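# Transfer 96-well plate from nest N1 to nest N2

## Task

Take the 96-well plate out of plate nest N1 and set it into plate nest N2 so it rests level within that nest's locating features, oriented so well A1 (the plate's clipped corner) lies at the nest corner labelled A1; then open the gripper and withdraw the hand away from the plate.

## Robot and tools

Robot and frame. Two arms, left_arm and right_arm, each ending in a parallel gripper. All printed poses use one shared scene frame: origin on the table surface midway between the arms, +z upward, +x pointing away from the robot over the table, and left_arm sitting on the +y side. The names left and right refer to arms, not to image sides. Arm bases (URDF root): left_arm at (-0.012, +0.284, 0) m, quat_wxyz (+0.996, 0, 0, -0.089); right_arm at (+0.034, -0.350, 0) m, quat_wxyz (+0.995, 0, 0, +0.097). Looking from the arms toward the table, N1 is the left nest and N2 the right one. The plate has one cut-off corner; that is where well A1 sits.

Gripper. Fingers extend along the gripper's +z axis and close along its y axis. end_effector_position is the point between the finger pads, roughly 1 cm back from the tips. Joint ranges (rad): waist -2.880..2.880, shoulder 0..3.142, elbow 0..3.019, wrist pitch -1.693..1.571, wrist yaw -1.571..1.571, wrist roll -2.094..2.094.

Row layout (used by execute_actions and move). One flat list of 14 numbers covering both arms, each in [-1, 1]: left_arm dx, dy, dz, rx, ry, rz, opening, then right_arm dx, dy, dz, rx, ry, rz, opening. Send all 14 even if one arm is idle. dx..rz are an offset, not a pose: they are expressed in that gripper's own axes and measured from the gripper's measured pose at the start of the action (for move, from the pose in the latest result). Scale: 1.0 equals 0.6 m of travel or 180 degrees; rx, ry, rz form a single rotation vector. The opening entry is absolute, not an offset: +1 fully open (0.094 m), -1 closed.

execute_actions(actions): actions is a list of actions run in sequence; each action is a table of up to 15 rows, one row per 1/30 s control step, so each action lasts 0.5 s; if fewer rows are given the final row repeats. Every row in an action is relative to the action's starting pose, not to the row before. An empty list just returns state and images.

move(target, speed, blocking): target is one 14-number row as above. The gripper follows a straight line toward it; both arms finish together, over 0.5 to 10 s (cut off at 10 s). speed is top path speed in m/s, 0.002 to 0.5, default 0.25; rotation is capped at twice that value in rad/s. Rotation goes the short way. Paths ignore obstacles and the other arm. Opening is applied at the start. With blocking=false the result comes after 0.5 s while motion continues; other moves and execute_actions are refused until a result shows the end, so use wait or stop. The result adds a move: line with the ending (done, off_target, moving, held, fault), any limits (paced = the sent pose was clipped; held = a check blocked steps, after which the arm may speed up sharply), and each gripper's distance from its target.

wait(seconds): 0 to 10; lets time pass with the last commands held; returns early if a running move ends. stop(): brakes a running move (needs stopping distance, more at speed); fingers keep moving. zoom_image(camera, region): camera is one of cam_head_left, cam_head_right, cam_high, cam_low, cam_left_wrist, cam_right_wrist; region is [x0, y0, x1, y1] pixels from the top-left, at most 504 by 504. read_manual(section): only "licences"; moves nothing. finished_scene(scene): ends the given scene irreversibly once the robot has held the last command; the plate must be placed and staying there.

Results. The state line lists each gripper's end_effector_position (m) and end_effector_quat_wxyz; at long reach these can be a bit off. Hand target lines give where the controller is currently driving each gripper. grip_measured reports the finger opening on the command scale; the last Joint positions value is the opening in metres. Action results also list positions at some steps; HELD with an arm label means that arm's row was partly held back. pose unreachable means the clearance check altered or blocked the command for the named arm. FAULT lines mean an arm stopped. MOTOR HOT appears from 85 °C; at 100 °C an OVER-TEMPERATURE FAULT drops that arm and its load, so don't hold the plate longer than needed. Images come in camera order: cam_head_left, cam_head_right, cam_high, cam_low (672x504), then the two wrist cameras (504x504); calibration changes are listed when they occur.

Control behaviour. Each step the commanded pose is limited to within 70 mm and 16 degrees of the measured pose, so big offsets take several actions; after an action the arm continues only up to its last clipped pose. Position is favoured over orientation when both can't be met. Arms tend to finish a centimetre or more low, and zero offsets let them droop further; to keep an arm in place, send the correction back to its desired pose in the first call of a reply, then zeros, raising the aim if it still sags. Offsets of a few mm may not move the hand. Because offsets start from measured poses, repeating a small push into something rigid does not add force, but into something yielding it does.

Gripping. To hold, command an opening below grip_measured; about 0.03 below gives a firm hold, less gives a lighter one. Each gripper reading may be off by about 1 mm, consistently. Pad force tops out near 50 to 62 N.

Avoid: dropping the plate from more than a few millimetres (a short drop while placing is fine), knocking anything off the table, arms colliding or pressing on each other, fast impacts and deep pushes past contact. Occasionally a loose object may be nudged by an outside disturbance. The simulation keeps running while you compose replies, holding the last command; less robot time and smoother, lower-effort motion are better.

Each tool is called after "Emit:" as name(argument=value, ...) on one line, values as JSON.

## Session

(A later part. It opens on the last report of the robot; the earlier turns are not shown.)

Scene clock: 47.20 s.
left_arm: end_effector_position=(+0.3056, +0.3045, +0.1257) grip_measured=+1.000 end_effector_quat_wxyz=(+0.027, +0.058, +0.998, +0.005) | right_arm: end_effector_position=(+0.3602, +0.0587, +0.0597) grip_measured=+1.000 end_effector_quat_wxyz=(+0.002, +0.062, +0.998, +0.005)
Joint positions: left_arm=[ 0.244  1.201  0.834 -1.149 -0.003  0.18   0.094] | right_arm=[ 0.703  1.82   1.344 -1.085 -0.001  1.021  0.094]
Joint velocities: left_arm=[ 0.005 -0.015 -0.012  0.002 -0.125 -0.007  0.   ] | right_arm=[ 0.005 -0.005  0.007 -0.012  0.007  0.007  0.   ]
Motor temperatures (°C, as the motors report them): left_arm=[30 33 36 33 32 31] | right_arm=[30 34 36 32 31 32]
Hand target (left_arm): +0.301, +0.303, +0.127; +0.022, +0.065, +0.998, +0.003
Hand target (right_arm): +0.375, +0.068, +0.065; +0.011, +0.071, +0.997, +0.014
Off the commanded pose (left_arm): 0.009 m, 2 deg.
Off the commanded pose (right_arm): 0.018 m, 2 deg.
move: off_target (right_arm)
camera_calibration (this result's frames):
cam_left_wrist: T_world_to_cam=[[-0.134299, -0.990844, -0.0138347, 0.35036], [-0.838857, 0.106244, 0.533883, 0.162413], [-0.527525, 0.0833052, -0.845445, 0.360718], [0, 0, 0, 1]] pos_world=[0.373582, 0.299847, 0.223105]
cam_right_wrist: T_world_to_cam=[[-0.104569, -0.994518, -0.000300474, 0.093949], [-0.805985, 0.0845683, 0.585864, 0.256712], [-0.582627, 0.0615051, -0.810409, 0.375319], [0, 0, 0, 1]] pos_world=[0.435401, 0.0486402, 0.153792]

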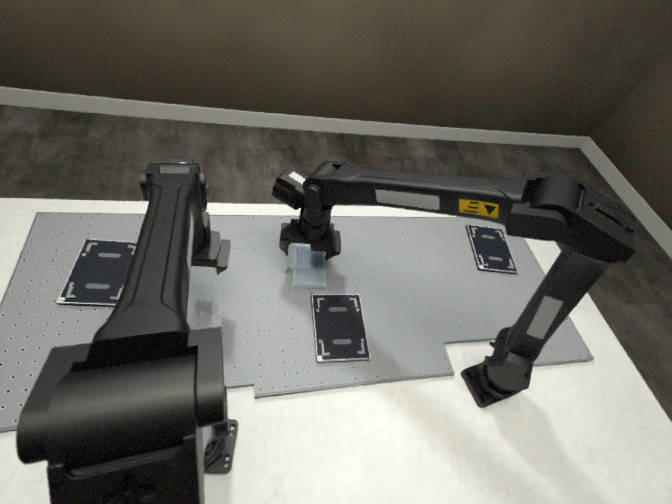

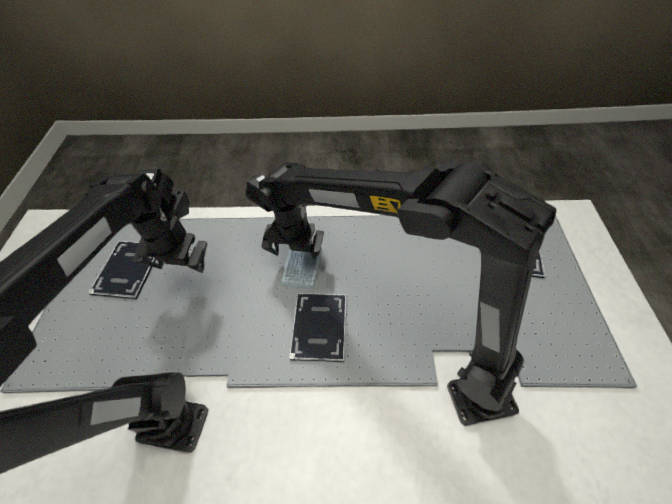

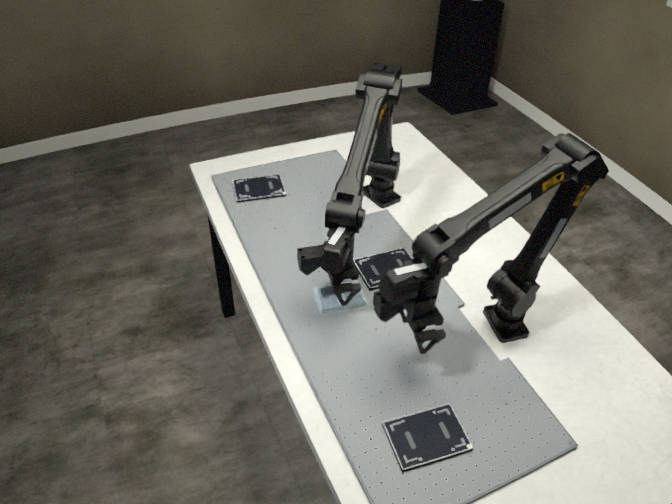

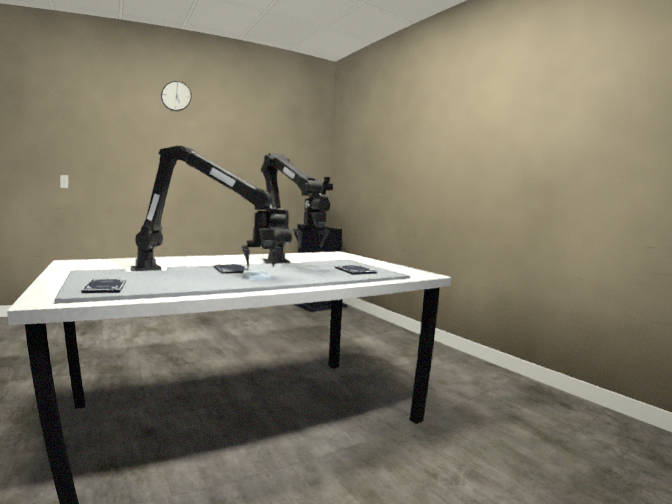

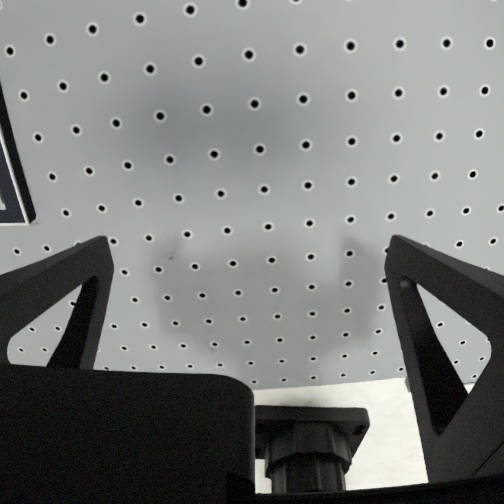

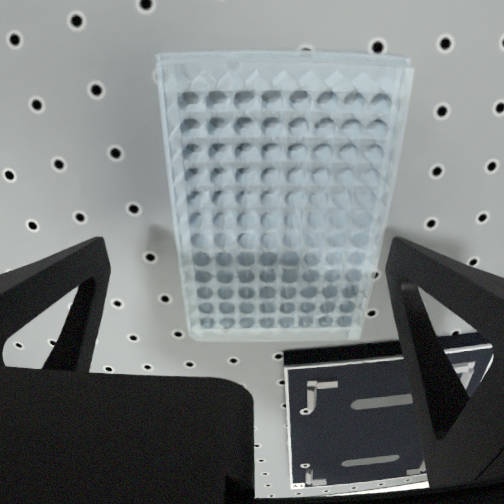

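Emit:
execute_actions(actions=[[[0,0,-0.003,0,0,0,1,0.0007,-0.0011,0.0025,-0.0001,-0.0001,0,1],[0,0,-0.003,0,0,0,1,0.002,-0.0032,0.0074,-0.0003,-0.0002,0,1],[0,0,-0.003,0,0,0,1,0.0037,-0.006,0.0137,-0.0006,-0.0004,0,1],[0,0,-0.003,0,0,0,1,0.0055,-0.0091,0.0206,-0.0009,-0.0005,0,1],[0,0,-0.003,0,0,0,1,0.0074,-0.0121,0.0275,-0.0012,-0.0007,0,1],[0,0,-0.003,0,0,0,1,0.0091,-0.0149,0.0339,-0.0015,-0.0009,0,1],[0,0,-0.003,0,0,0,1,0.0106,-0.0173,0.0393,-0.0018,-0.001,0,1],[0,0,-0.003,0,0,0,1,0.0117,-0.0192,0.0437,-0.002,-0.0012,0,1],[0,0,-0.003,0,0,0,1,0.0125,-0.0205,0.0466,-0.0021,-0.0012,0,1],[0,0,-0.003,0,0,0,1,0.013,-0.0213,0.0484,-0.0022,-0.0013,0,1],[0,0,-0.003,0,0,0,1,0.0132,-0.0216,0.0491,-0.0022,-0.0013,0,1],[0,0,-0.003,0,0,0,1,0.0132,-0.0216,0.0491,-0.0022,-0.0013,0,0.97],[0,0,-0.003,0,0,0,1,0.0132,-0.0216,0.0491,-0.0022,-0.0013,0,0.94],[0,0,-0.003,0,0,0,1,0.0132,-0.0216,0.0491,-0.0022,-0.0013,0,0.91],[0,0,-0.003,0,0,0,1,0.0132,-0.0216,0.0491,-0.0022,-0.0013,0,0.89]]])

Scene clock: 50.37 s.
left_arm: end_effector_position=(+0.3056, +0.3045, +0.1257) grip_measured=+1.000 end_effector_quat_wxyz=(+0.027, +0.059, +0.998, +0.005) | right_arm: end_effector_position=(+0.3482, +0.0437, +0.0298) grip_measured=+0.901 end_effector_quat_wxyz=(-0.000, +0.063, +0.998, +0.001)
Joint positions: left_arm=[ 0.244  1.201  0.834 -1.149 -0.003  0.183  0.094] | right_arm=[ 0.703  1.82   1.254 -1.002 -0.001  1.022  0.089]
Joint velocities: left_arm=[-0.005  0.024  0.002 -0.012  0.022 -0.037  0.   ] | right_arm=[-0.015 -0.005  0.012  0.051 -0.007  0.051 -0.019]
Motor temperatures (°C, as the motors report them): left_arm=[30 33 36 33 32 31] | right_arm=[30 34 36 32 31 32]
Hand target (left_arm): +0.305, +0.304, +0.128; +0.027, +0.058, +0.998, +0.005
Hand target (right_arm): +0.351, +0.047, +0.030; +0.004, +0.062, +0.998, +0.008
Off the commanded pose (left_arm): 0.002 m, 0 deg.
Off the commanded pose (right_arm): 0.004 m, 1 deg.
Step readings (end_effector_position):
0: left_arm (+0.3056, +0.3045, +0.1257) | right_arm (+0.3602, +0.0587, +0.0597)
1: left_arm (+0.3056, +0.3045, +0.1257) | right_arm (+0.3602, +0.0587, +0.0597)
2: left_arm (+0.3056, +0.3045, +0.1257) | right_arm (+0.3600, +0.0586, +0.0594)
4: left_arm (+0.3056, +0.3045, +0.1257) | right_arm (+0.3593, +0.0576, +0.0561)
8: left_arm (+0.3056, +0.3045, +0.1257) | right_arm (+0.3533, +0.0502, +0.0407)
15: end_effector_position above
camera_calibration (this result's frames):
cam_left_wrist: T_world_to_cam=[[-0.137318, -0.990428, -0.0139966, 0.351176], [-0.83852, 0.108711, 0.533917, 0.161554], [-0.527284, 0.0850527, -0.845421, 0.36011], [0, 0, 0, 1]] pos_world=[0.373569, 0.299624, 0.223103]
cam_right_wrist: T_world_to_cam=[[-0.106071, -0.994338, 0.00644827, 0.0781074], [-0.80291, 0.089472, 0.589348, 0.264494], [-0.586587, 0.057335, -0.807854, 0.34649], [0, 0, 0, 1]] pos_world=[0.423896, 0.0341343, 0.123531]

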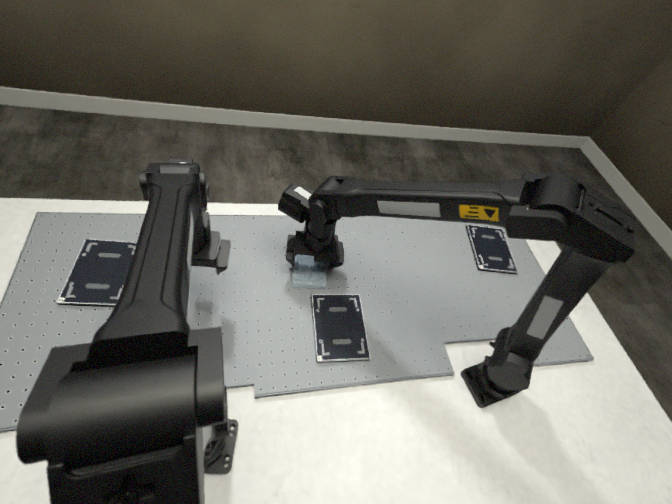

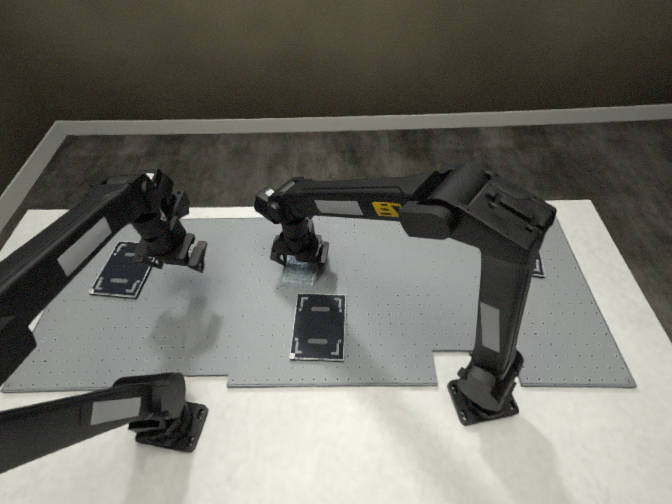

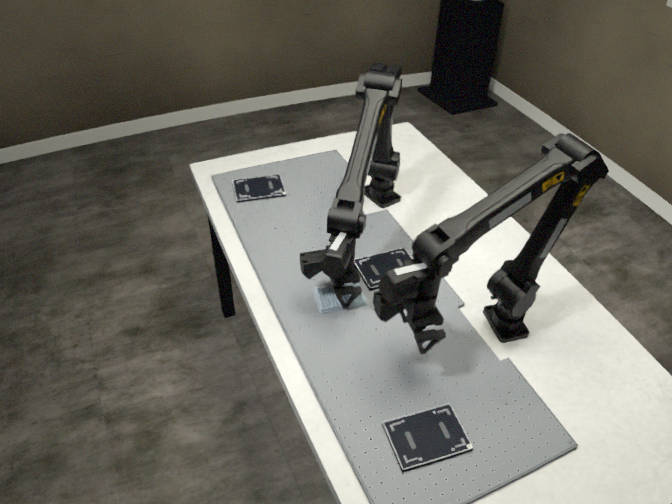

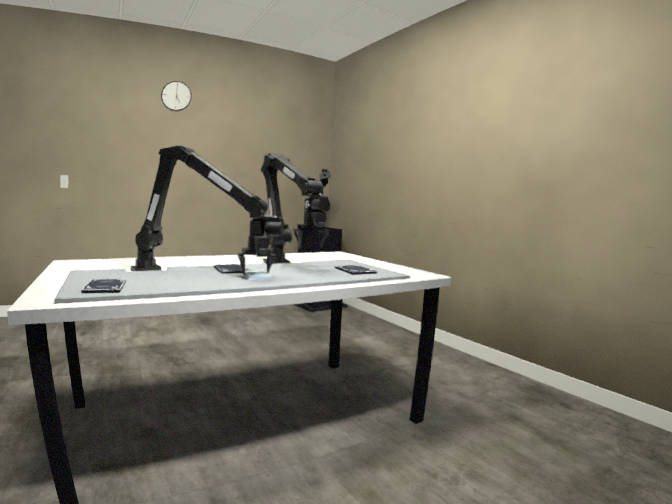

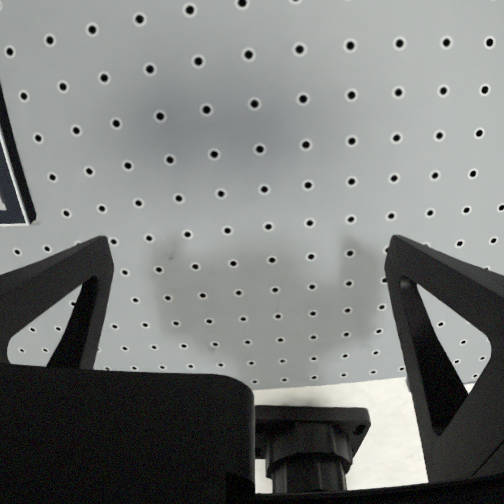

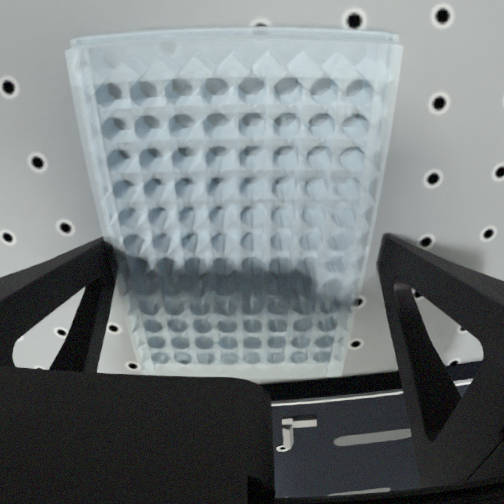

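Emit:
zoom_image(camera="cam_low", region=[230, 250, 290, 290])

Emit:
zoom_image(camera="cam_right_wrist", region=[50, 20, 150, 120])

Emit:
zoom_image(camera="cam_right_wrist", region=[330, 10, 430, 110])

Region (230, 250, 290, 290) of cam_low's 672x504 image, scaled by 8.400, with more detail than that image has.

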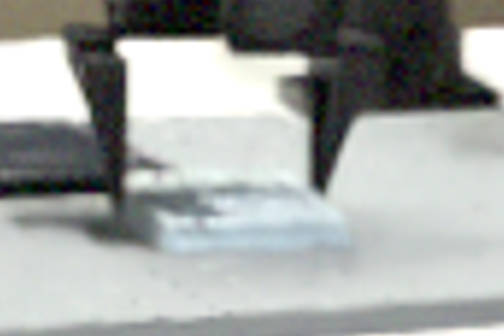

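Region (50, 20, 150, 120) of cam_right_wrist's 504x504 image, scaled by 5.040, with more detail than that image has.

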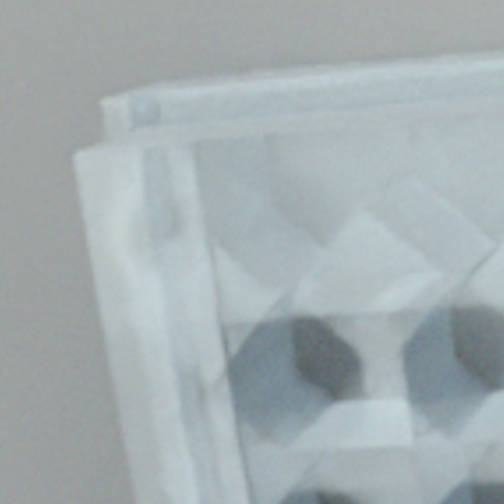

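Region (330, 10, 430, 110) of cam_right_wrist's 504x504 image, scaled by 5.040, with more detail than that image has.

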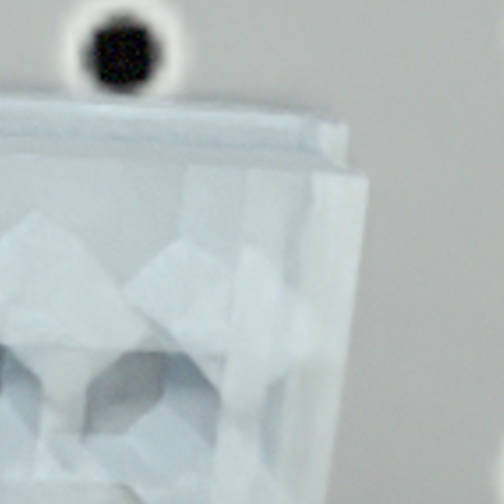

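Emit:
execute_actions(actions=[])

Emit:
zoom_image(camera="cam_right_wrist", region=[70, 200, 170, 300])

Emit:
zoom_image(camera="cam_right_wrist", region=[330, 200, 430, 300])

Scene clock: 52.37 s.
left_arm: end_effector_position=(+0.3056, +0.3045, +0.1257) grip_measured=+1.000 end_effector_quat_wxyz=(+0.027, +0.059, +0.998, +0.005) | right_arm: end_effector_position=(+0.3485, +0.0442, +0.0298) grip_measured=+0.892 end_effector_quat_wxyz=(+0.001, +0.063, +0.998, +0.002)
Joint positions: left_arm=[ 0.244  1.201  0.834 -1.149 -0.003  0.183  0.094] | right_arm=[ 0.703  1.82   1.254 -1.    -0.001  1.022  0.089]
Joint velocities: left_arm=[ 0.005 -0.015 -0.007  0.017 -0.022  0.022  0.   ] | right_arm=[ 0.005 -0.005 -0.017 -0.022 -0.081 -0.037 -0.   ]
Motor temperatures (°C, as the motors report them): left_arm=[30 33 36 33 32 31] | right_arm=[30 34 36 32 31 32]
Hand target (left_arm): +0.305, +0.304, +0.128; +0.027, +0.058, +0.998, +0.005
Hand target (right_arm): +0.351, +0.047, +0.030; +0.004, +0.062, +0.998, +0.008
Off the commanded pose (left_arm): 0.002 m, 0 deg.
Off the commanded pose (right_arm): 0.004 m, 1 deg.
camera_calibration (this result's frames):
cam_left_wrist: T_world_to_cam=[[-0.137318, -0.990428, -0.0139966, 0.351176], [-0.83852, 0.108711, 0.533917, 0.161554], [-0.527284, 0.0850527, -0.845421, 0.36011], [0, 0, 0, 1]] pos_world=[0.373569, 0.299624, 0.223103]
cam_right_wrist: T_world_to_cam=[[-0.106078, -0.994348, 0.00451827, 0.0786426], [-0.803751, 0.0884187, 0.588359, 0.265105], [-0.585433, 0.0587806, -0.808587, 0.346228], [0, 0, 0, 1]] pos_world=[0.424114, 0.0344064, 0.123623]

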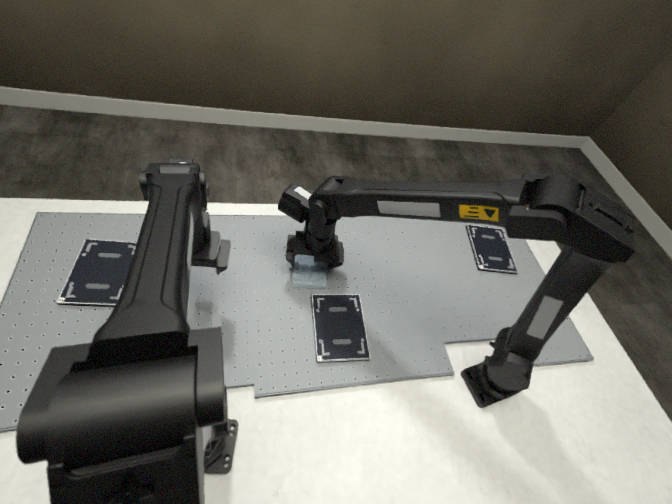

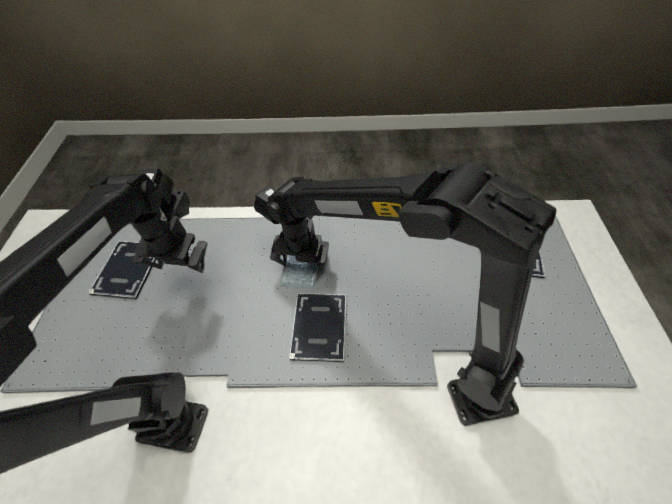

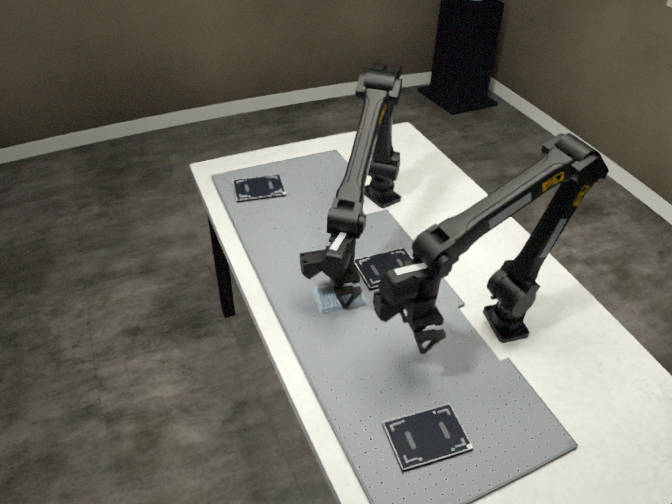

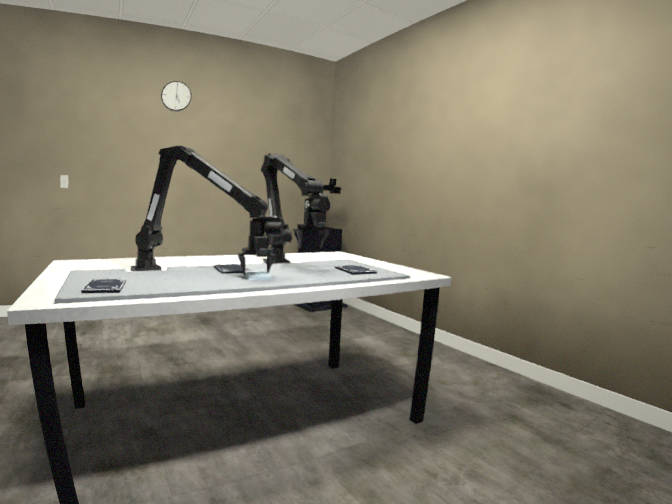

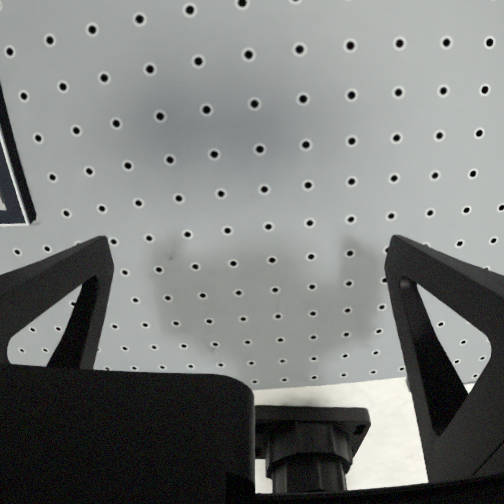

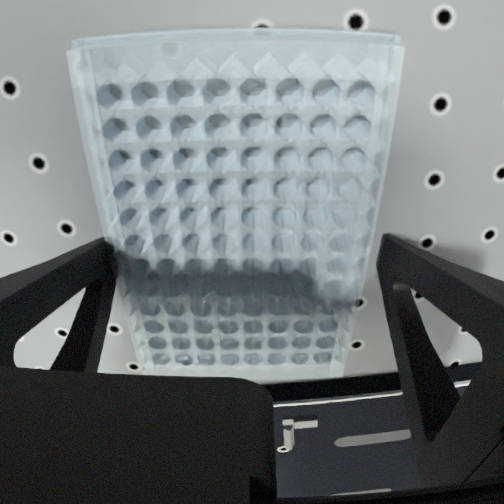

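Region (70, 200, 170, 300) of cam_right_wrist's 504x504 image, scaled by 5.040, with more detail than that image has.

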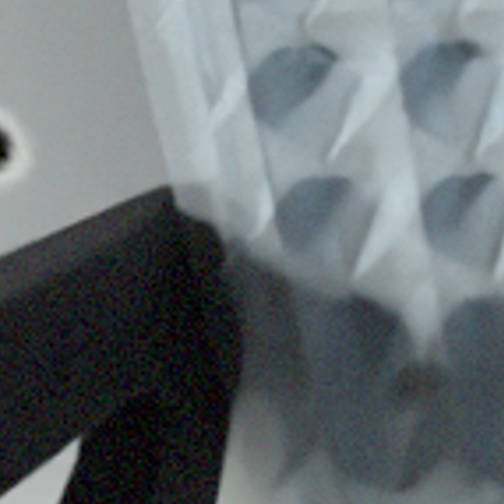

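Region (330, 200, 430, 300) of cam_right_wrist's 504x504 image, scaled by 5.040, with more detail than that image has.

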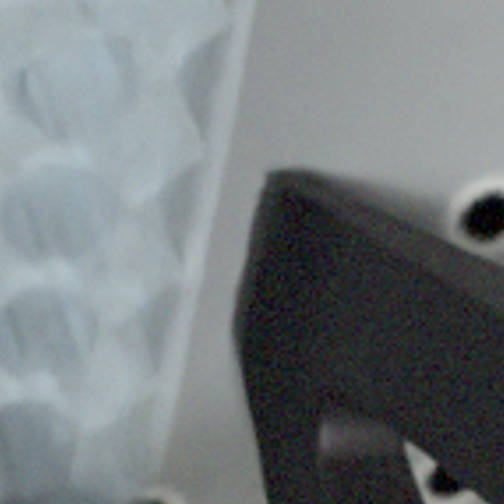

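Emit:
execute_actions(actions=[[[0,0,-0.003,0,0,0,1,0.0002,-0.0004,-0.004,-0.0005,-0.0003,0,0.89],[0,0,-0.003,0,0,0,1,0.0004,-0.0007,-0.0065,-0.0008,-0.0005,0,0.89],[0,0,-0.003,0,0,0,1,0.0005,-0.0009,-0.0085,-0.0011,-0.0007,0,0.89],[0,0,-0.003,0,0,0,1,0.0006,-0.001,-0.01,-0.0013,-0.0008,0,0.89],[0,0,-0.003,0,0,0,1,0.0007,-0.0011,-0.0113,-0.0014,-0.0009,0,0.89],[0,0,-0.003,0,0,0,1,0.0008,-0.0012,-0.0122,-0.0015,-0.001,0,0.89],[0,0,-0.003,0,0,0,1,0.0008,-0.0013,-0.0128,-0.0016,-0.001,0,0.87],[0,0,-0.003,0,0,0,1,0.0008,-0.0013,-0.0128,-0.0016,-0.001,0,0.845],[0,0,-0.003,0,0,0,1,0.0008,-0.0013,-0.0128,-0.0016,-0.001,0,0.82],[0,0,-0.003,0,0,0,1,0.0008,-0.0013,-0.0128,-0.0016,-0.001,0,0.79],[0,0,-0.003,0,0,0,1,0.0008,-0.0013,-0.0128,-0.0016,-0.001,0,0.76],[0,0,-0.003,0,0,0,1,0.0008,-0.0013,-0.0128,-0.0016,-0.001,0,0.735],[0,0,-0.003,0,0,0,1,0.0008,-0.0013,-0.0128,-0.0016,-0.001,0,0.71],[0,0,-0.003,0,0,0,1,0.0008,-0.0013,-0.0128,-0.0016,-0.001,0,0.69],[0,0,-0.003,0,0,0,1,0.0008,-0.0013,-0.0128,-0.0016,-0.001,0,0.67]]])

Scene clock: 55.07 s.
left_arm: end_effector_position=(+0.3056, +0.3045, +0.1257) grip_measured=+1.000 end_effector_quat_wxyz=(+0.027, +0.059, +0.998, +0.005) | right_arm: end_effector_position=(+0.3485, +0.0442, +0.0298) grip_measured=+0.694 end_effector_quat_wxyz=(+0.001, +0.063, +0.998, +0.002)
Joint positions: left_arm=[ 0.244  1.201  0.834 -1.149 -0.003  0.183  0.094] | right_arm=[ 0.703  1.82   1.254 -1.    -0.001  1.022  0.08 ]
Joint velocities: left_arm=[-0.005  0.005  0.002  0.012  0.081  0.007  0.   ] | right_arm=[-0.015  0.005  0.007 -0.002  0.037 -0.007 -0.013]
Motor temperatures (°C, as the motors report them): left_arm=[30 33 36 33 32 31] | right_arm=[30 35 36 32 31 32]
Hand target (left_arm): +0.305, +0.304, +0.128; +0.027, +0.059, +0.998, +0.005
Hand target (right_arm): +0.348, +0.044, +0.037; +0.002, +0.063, +0.998, +0.005
Off the commanded pose (left_arm): 0.002 m, 0 deg.
Off the commanded pose (right_arm): 0.008 m, 0 deg.
Step readings (end_effector_position):
0: left_arm (+0.3056, +0.3045, +0.1257) | right_arm (+0.3485, +0.0442, +0.0298)
1: left_arm (+0.3056, +0.3045, +0.1257) | right_arm (+0.3485, +0.0442, +0.0298)
2: left_arm (+0.3056, +0.3045, +0.1257) | right_arm (+0.3485, +0.0442, +0.0298)
4: left_arm (+0.3056, +0.3045, +0.1257) | right_arm (+0.3485, +0.0442, +0.0298)
8: left_arm (+0.3056, +0.3045, +0.1257) | right_arm (+0.3485, +0.0442, +0.0298)
15: end_effector_position above
camera_calibration (this result's frames):
cam_left_wrist: T_world_to_cam=[[-0.137318, -0.990428, -0.0139966, 0.351176], [-0.83852, 0.108711, 0.533917, 0.161554], [-0.527284, 0.0850527, -0.845421, 0.36011], [0, 0, 0, 1]] pos_world=[0.373569, 0.299624, 0.223103]
cam_right_wrist: T_world_to_cam=[[-0.106078, -0.994348, 0.00451827, 0.0786426], [-0.803751, 0.0884187, 0.588359, 0.265105], [-0.585433, 0.0587806, -0.808587, 0.346228], [0, 0, 0, 1]] pos_world=[0.424114, 0.0344064, 0.123623]

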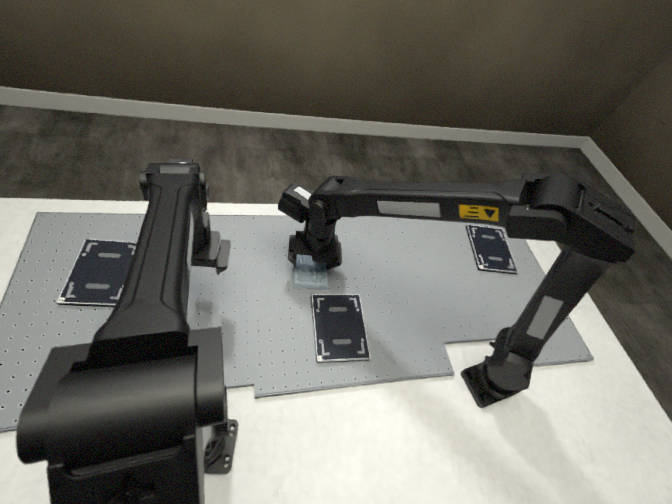

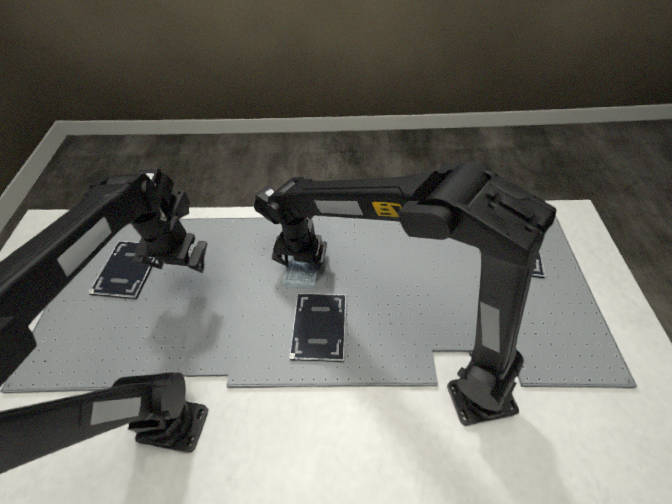

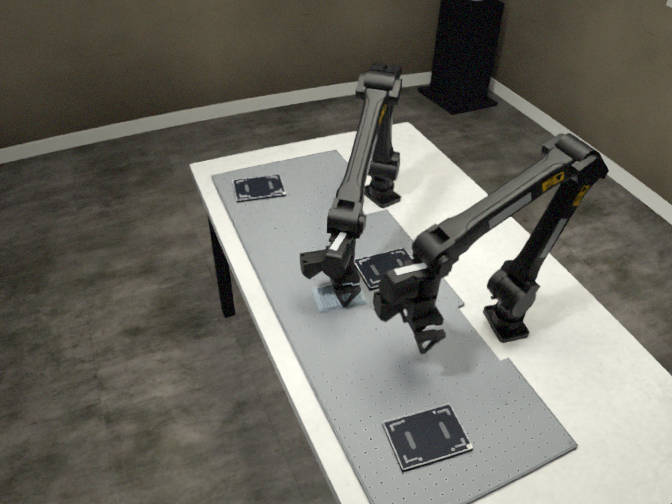

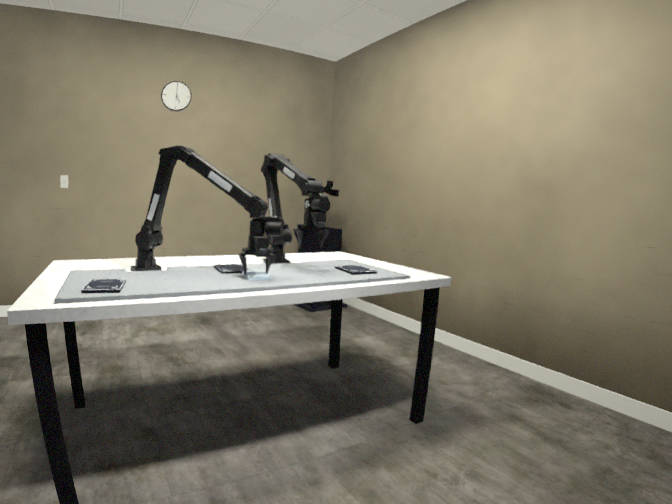

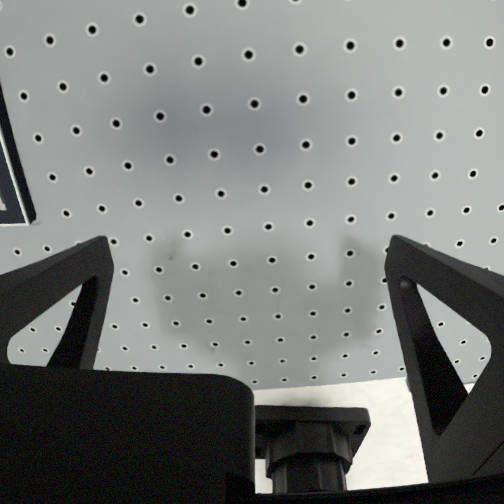

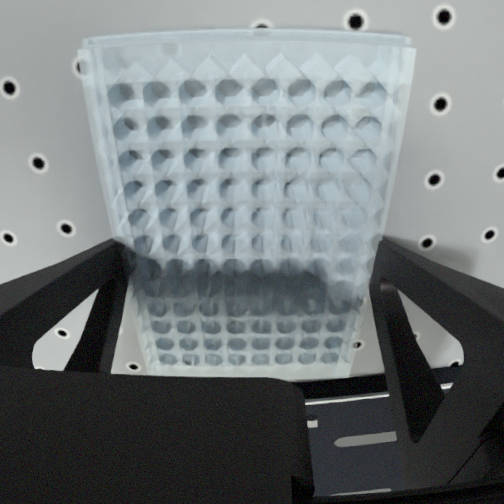

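Emit:
execute_actions(actions=[[[0,0,-0.003,0,0,0,1,0.0006,-0.001,-0.0128,-0.002,-0.0012,0,0.655],[0,0,-0.003,0,0,0,1,0.0006,-0.0009,-0.0144,-0.0022,-0.0013,0,0.655],[0,0,-0.003,0,0,0,1,0.0011,-0.0018,-0.0176,-0.0022,-0.0013,0,0.655],[0,0,-0.003,0,0,0,1,0.0019,-0.0031,-0.0224,-0.0022,-0.0013,0,0.655],[0,0,-0.003,0,0,0,1,0.003,-0.0049,-0.0287,-0.0022,-0.0013,0,0.655],[0,0,-0.003,0,0,0,1,0.0044,-0.0072,-0.0366,-0.0022,-0.0013,0,0.655],[0,0,-0.003,0,0,0,1,0.006,-0.0098,-0.0453,-0.0022,-0.0013,0,0.655],[0,0,-0.003,0,0,0,1,0.0077,-0.0125,-0.054,-0.0022,-0.0013,0,0.655],[0,0,-0.003,0,0,0,1,0.0094,-0.0153,-0.0626,-0.0022,-0.0013,0,0.655],[0,0,-0.003,0,0,0,1,0.0108,-0.0176,-0.0696,-0.0022,-0.0013,0,0.655],[0,0,-0.003,0,0,0,1,0.0121,-0.0198,-0.0759,-0.0022,-0.0013,0,0.655],[0,0,-0.003,0,0,0,1,0.0129,-0.0211,-0.0797,-0.0022,-0.0013,0,0.655],[0,0,-0.003,0,0,0,1,0.0134,-0.0219,-0.0821,-0.0022,-0.0013,0,0.655],[0,0,-0.003,0,0,0,1,0.0136,-0.0222,-0.0828,-0.0022,-0.0013,0,0.655]]])

Scene clock: 57.70 s.
left_arm: end_effector_position=(+0.3056, +0.3045, +0.1257) grip_measured=+1.000 end_effector_quat_wxyz=(+0.027, +0.059, +0.998, +0.005) | right_arm: end_effector_position=(+0.3408, +0.0344, +0.0731) grip_measured=+0.692 end_effector_quat_wxyz=(+0.004, +0.063, +0.998, +0.007)
Joint positions: left_arm=[ 0.244  1.201  0.834 -1.149 -0.003  0.183  0.094] | right_arm=[ 0.703  1.729  1.254 -1.08  -0.001  1.022  0.079]
Joint velocities: left_arm=[-0.005 -0.005 -0.002 -0.012  0.037  0.007  0.   ] | right_arm=[-0.005 -0.259 -0.007 -0.105 -0.022 -0.022  0.   ]
Motor temperatures (°C, as the motors report them): left_arm=[30 33 36 33 32 31] | right_arm=[30 35 35 32 31 32]
Hand target (left_arm): +0.305, +0.304, +0.128; +0.027, +0.059, +0.998, +0.005
Hand target (right_arm): +0.338, +0.032, +0.079; +0.003, +0.063, +0.998, +0.005
Off the commanded pose (left_arm): 0.002 m, 0 deg.
Off the commanded pose (right_arm): 0.007 m, 0 deg.
Step readings (end_effector_position):
0: left_arm (+0.3056, +0.3045, +0.1257) | right_arm (+0.3485, +0.0442, +0.0298)
1: left_arm (+0.3056, +0.3045, +0.1257) | right_arm (+0.3485, +0.0442, +0.0298)
2: left_arm (+0.3056, +0.3045, +0.1257) | right_arm (+0.3485, +0.0442, +0.0298)
4: left_arm (+0.3056, +0.3045, +0.1257) | right_arm (+0.3483, +0.0439, +0.0302)
8: left_arm (+0.3056, +0.3045, +0.1257) | right_arm (+0.3452, +0.0400, +0.0375)
15: end_effector_position above
camera_calibration (this result's frames):
cam_left_wrist: T_world_to_cam=[[-0.137318, -0.990428, -0.0139966, 0.351176], [-0.83852, 0.108711, 0.533917, 0.161554], [-0.527284, 0.0850527, -0.845421, 0.36011], [0, 0, 0, 1]] pos_world=[0.373569, 0.299624, 0.223103]
cam_right_wrist: T_world_to_cam=[[-0.106077, -0.994346, -0.0048102, 0.0685926], [-0.807796, 0.0833532, 0.58354, 0.236145], [-0.57984, 0.065786, -0.81207, 0.375336], [0, 0, 0, 1]] pos_world=[0.415668, 0.0238295, 0.167329]

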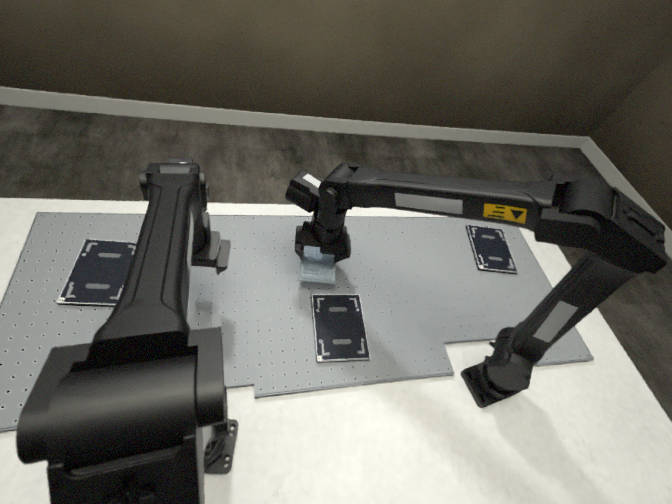

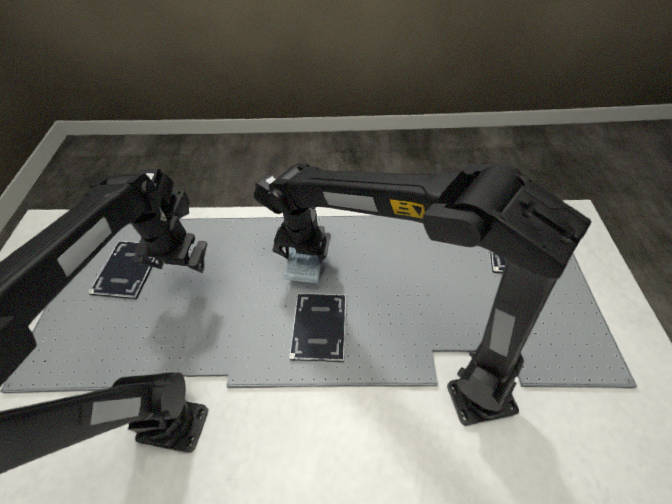

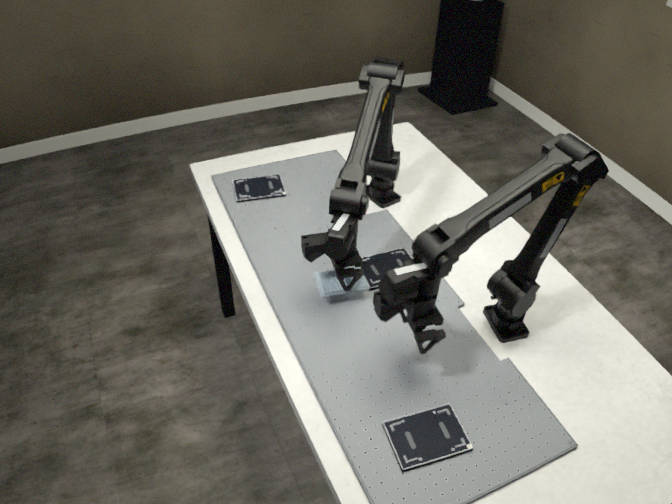

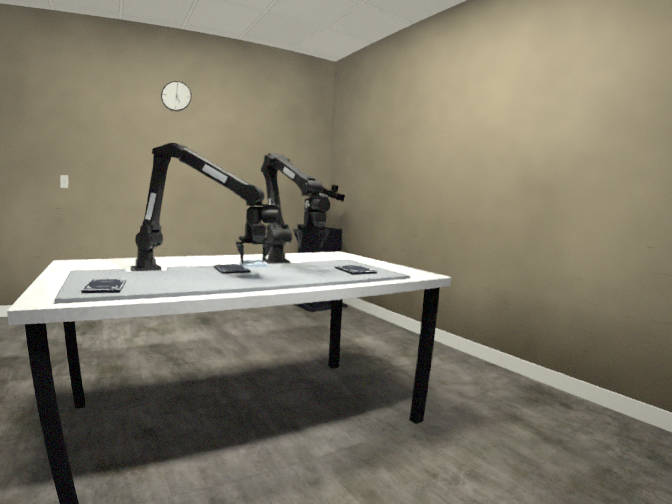

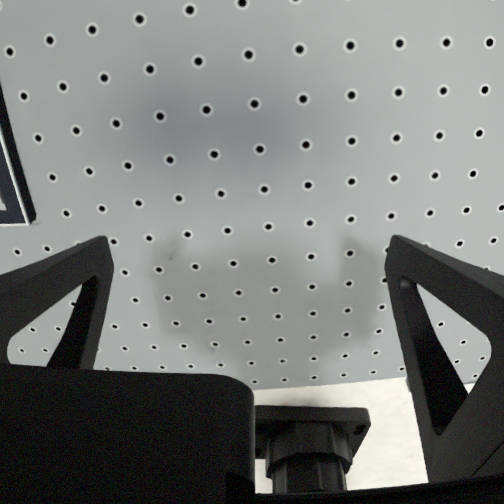

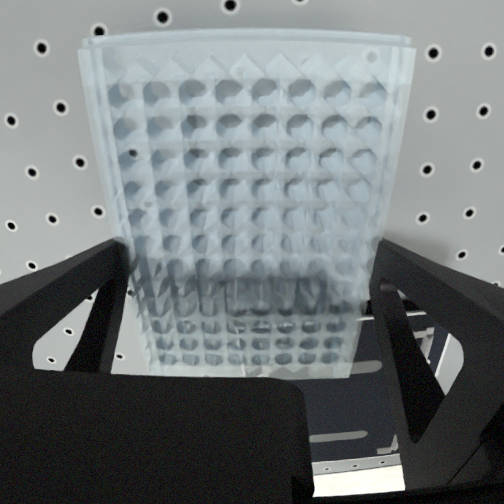

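Emit:
zoom_image(camera="cam_right_wrist", region=[65, 20, 145, 100])

Emit:
zoom_image(camera="cam_right_wrist", region=[350, 20, 430, 100])

Emit:
zoom_image(camera="cam_right_wrist", region=[130, 310, 370, 390])

Region (65, 20, 145, 100) of cam_right_wrist's 504x504 image, scaled by 6.300, with more detail than that image has.

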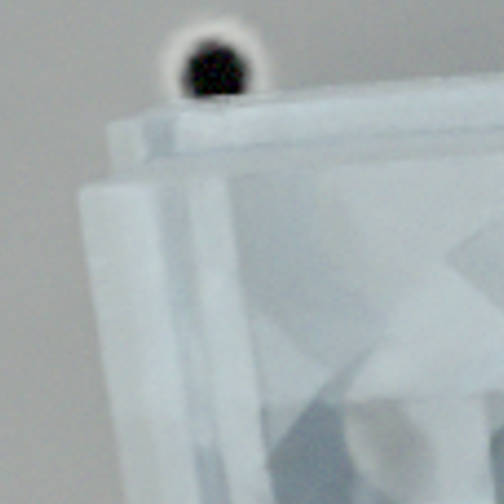

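Region (350, 20, 430, 100) of cam_right_wrist's 504x504 image, scaled by 6.300, with more detail than that image has.

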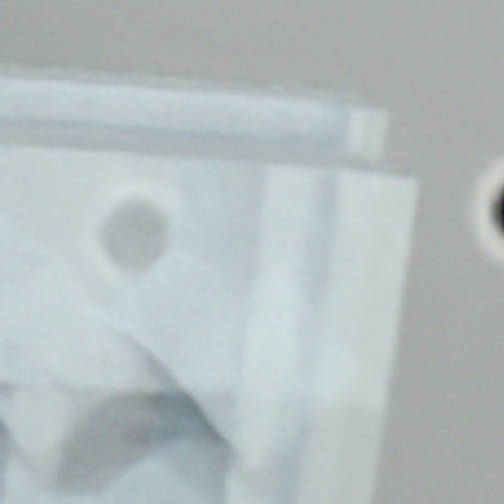

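Region (130, 310, 370, 390) of cam_right_wrist's 504x504 image, scaled by 2.100, with more detail than that image has.

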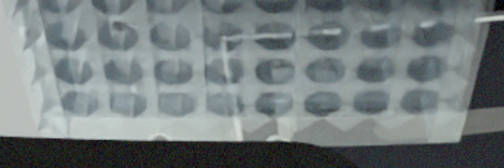

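Emit:
move(target=[0,0,-0.003,0,0,0,1,-0.2626,-0.8943,-0.0188,0.0069,-0.0062,-0.0008,0.655], speed=0.33)

Scene clock: 62.03 s.
left_arm: end_effector_position=(+0.3056, +0.3045, +0.1257) grip_measured=+1.000 end_effector_quat_wxyz=(+0.027, +0.059, +0.998, +0.005) | right_arm: end_effector_position=(+0.4078, -0.5121, +0.0711) grip_measured=+0.692 end_effector_quat_wxyz=(+0.002, +0.071, +0.997, +0.002)
Joint positions: left_arm=[ 0.244  1.201  0.834 -1.149 -0.003  0.183  0.094] | right_arm=[-0.604  1.54   1.007 -1.035 -0.006 -0.268  0.079]
Joint velocities: left_arm=[-0.005  0.015 -0.002 -0.017  0.022  0.007  0.   ] | right_arm=[-0.005 -0.005 -0.012 -0.022 -0.007  0.007 -0.001]
Motor temperatures (°C, as the motors report them): left_arm=[30 33 37 33 32 31] | right_arm=[30 35 35 32 31 32]
Hand target (left_arm): +0.305, +0.304, +0.128; +0.027, +0.059, +0.998, +0.005
Hand target (right_arm): +0.425, -0.515, +0.079; +0.016, +0.062, +0.998, -0.001
Off the commanded pose (left_arm): 0.002 m, 0 deg.
Off the commanded pose (right_arm): 0.024 m, 2 deg.
move: off_target (right_arm)
camera_calibration (this result's frames):
cam_left_wrist: T_world_to_cam=[[-0.137318, -0.990428, -0.0139966, 0.351176], [-0.83852, 0.108711, 0.533917, 0.161554], [-0.527284, 0.0850527, -0.845421, 0.36011], [0, 0, 0, 1]] pos_world=[0.373569, 0.299624, 0.223103]
cam_right_wrist: T_world_to_cam=[[-0.12277, -0.992425, 0.00437464, -0.460583], [-0.80423, 0.10207, 0.585488, 0.345019], [-0.5815, 0.0683624, -0.810669, 0.450521], [0, 0, 0, 1]] pos_world=[0.482907, -0.523109, 0.165234]

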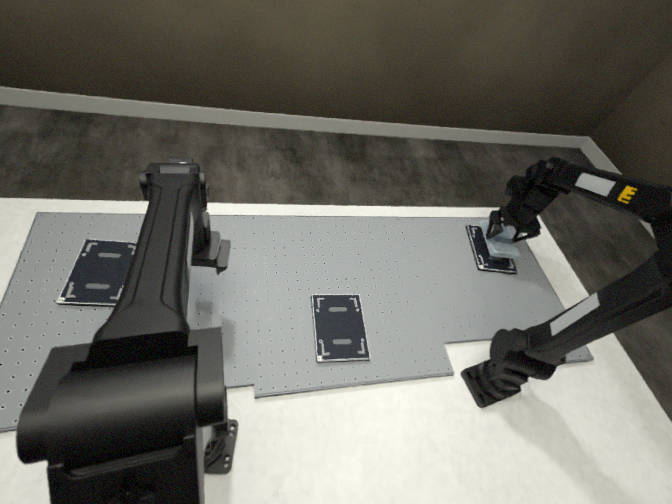

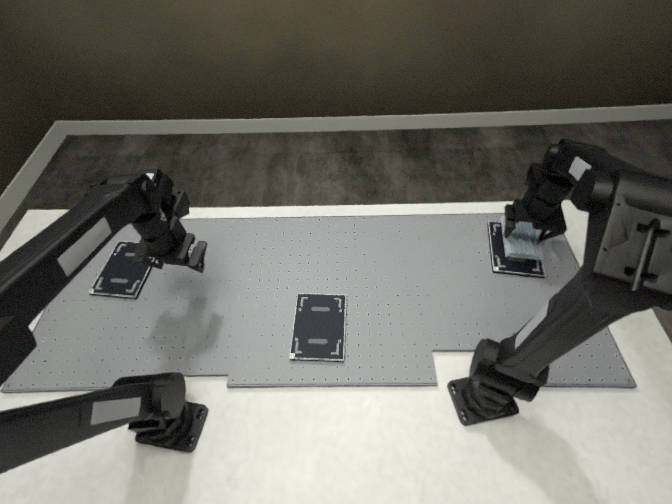

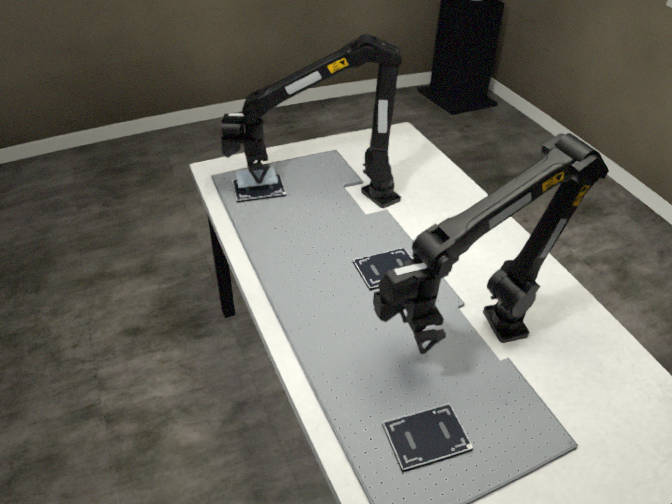

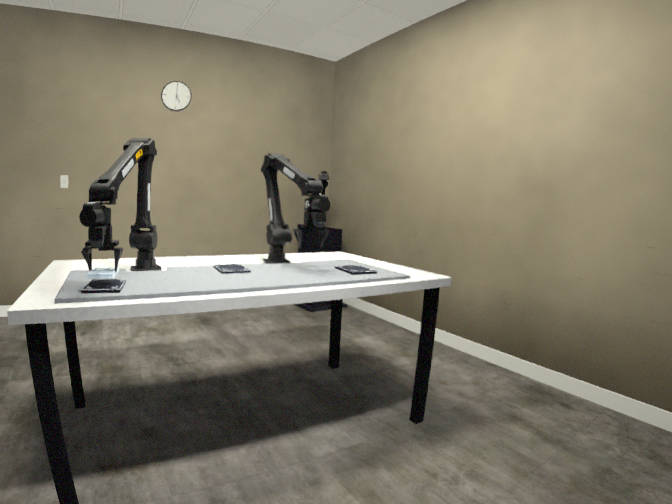

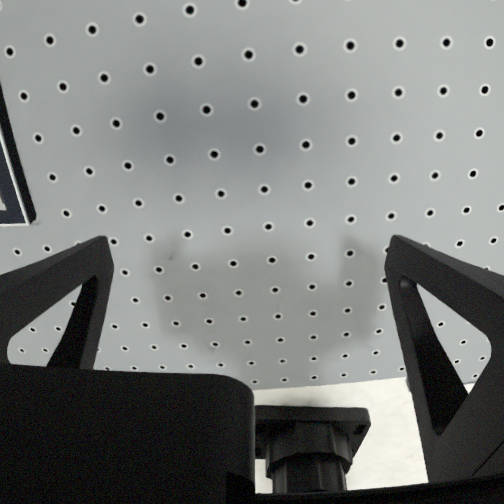

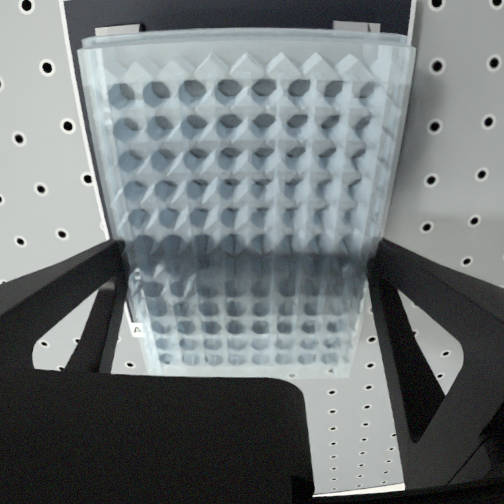

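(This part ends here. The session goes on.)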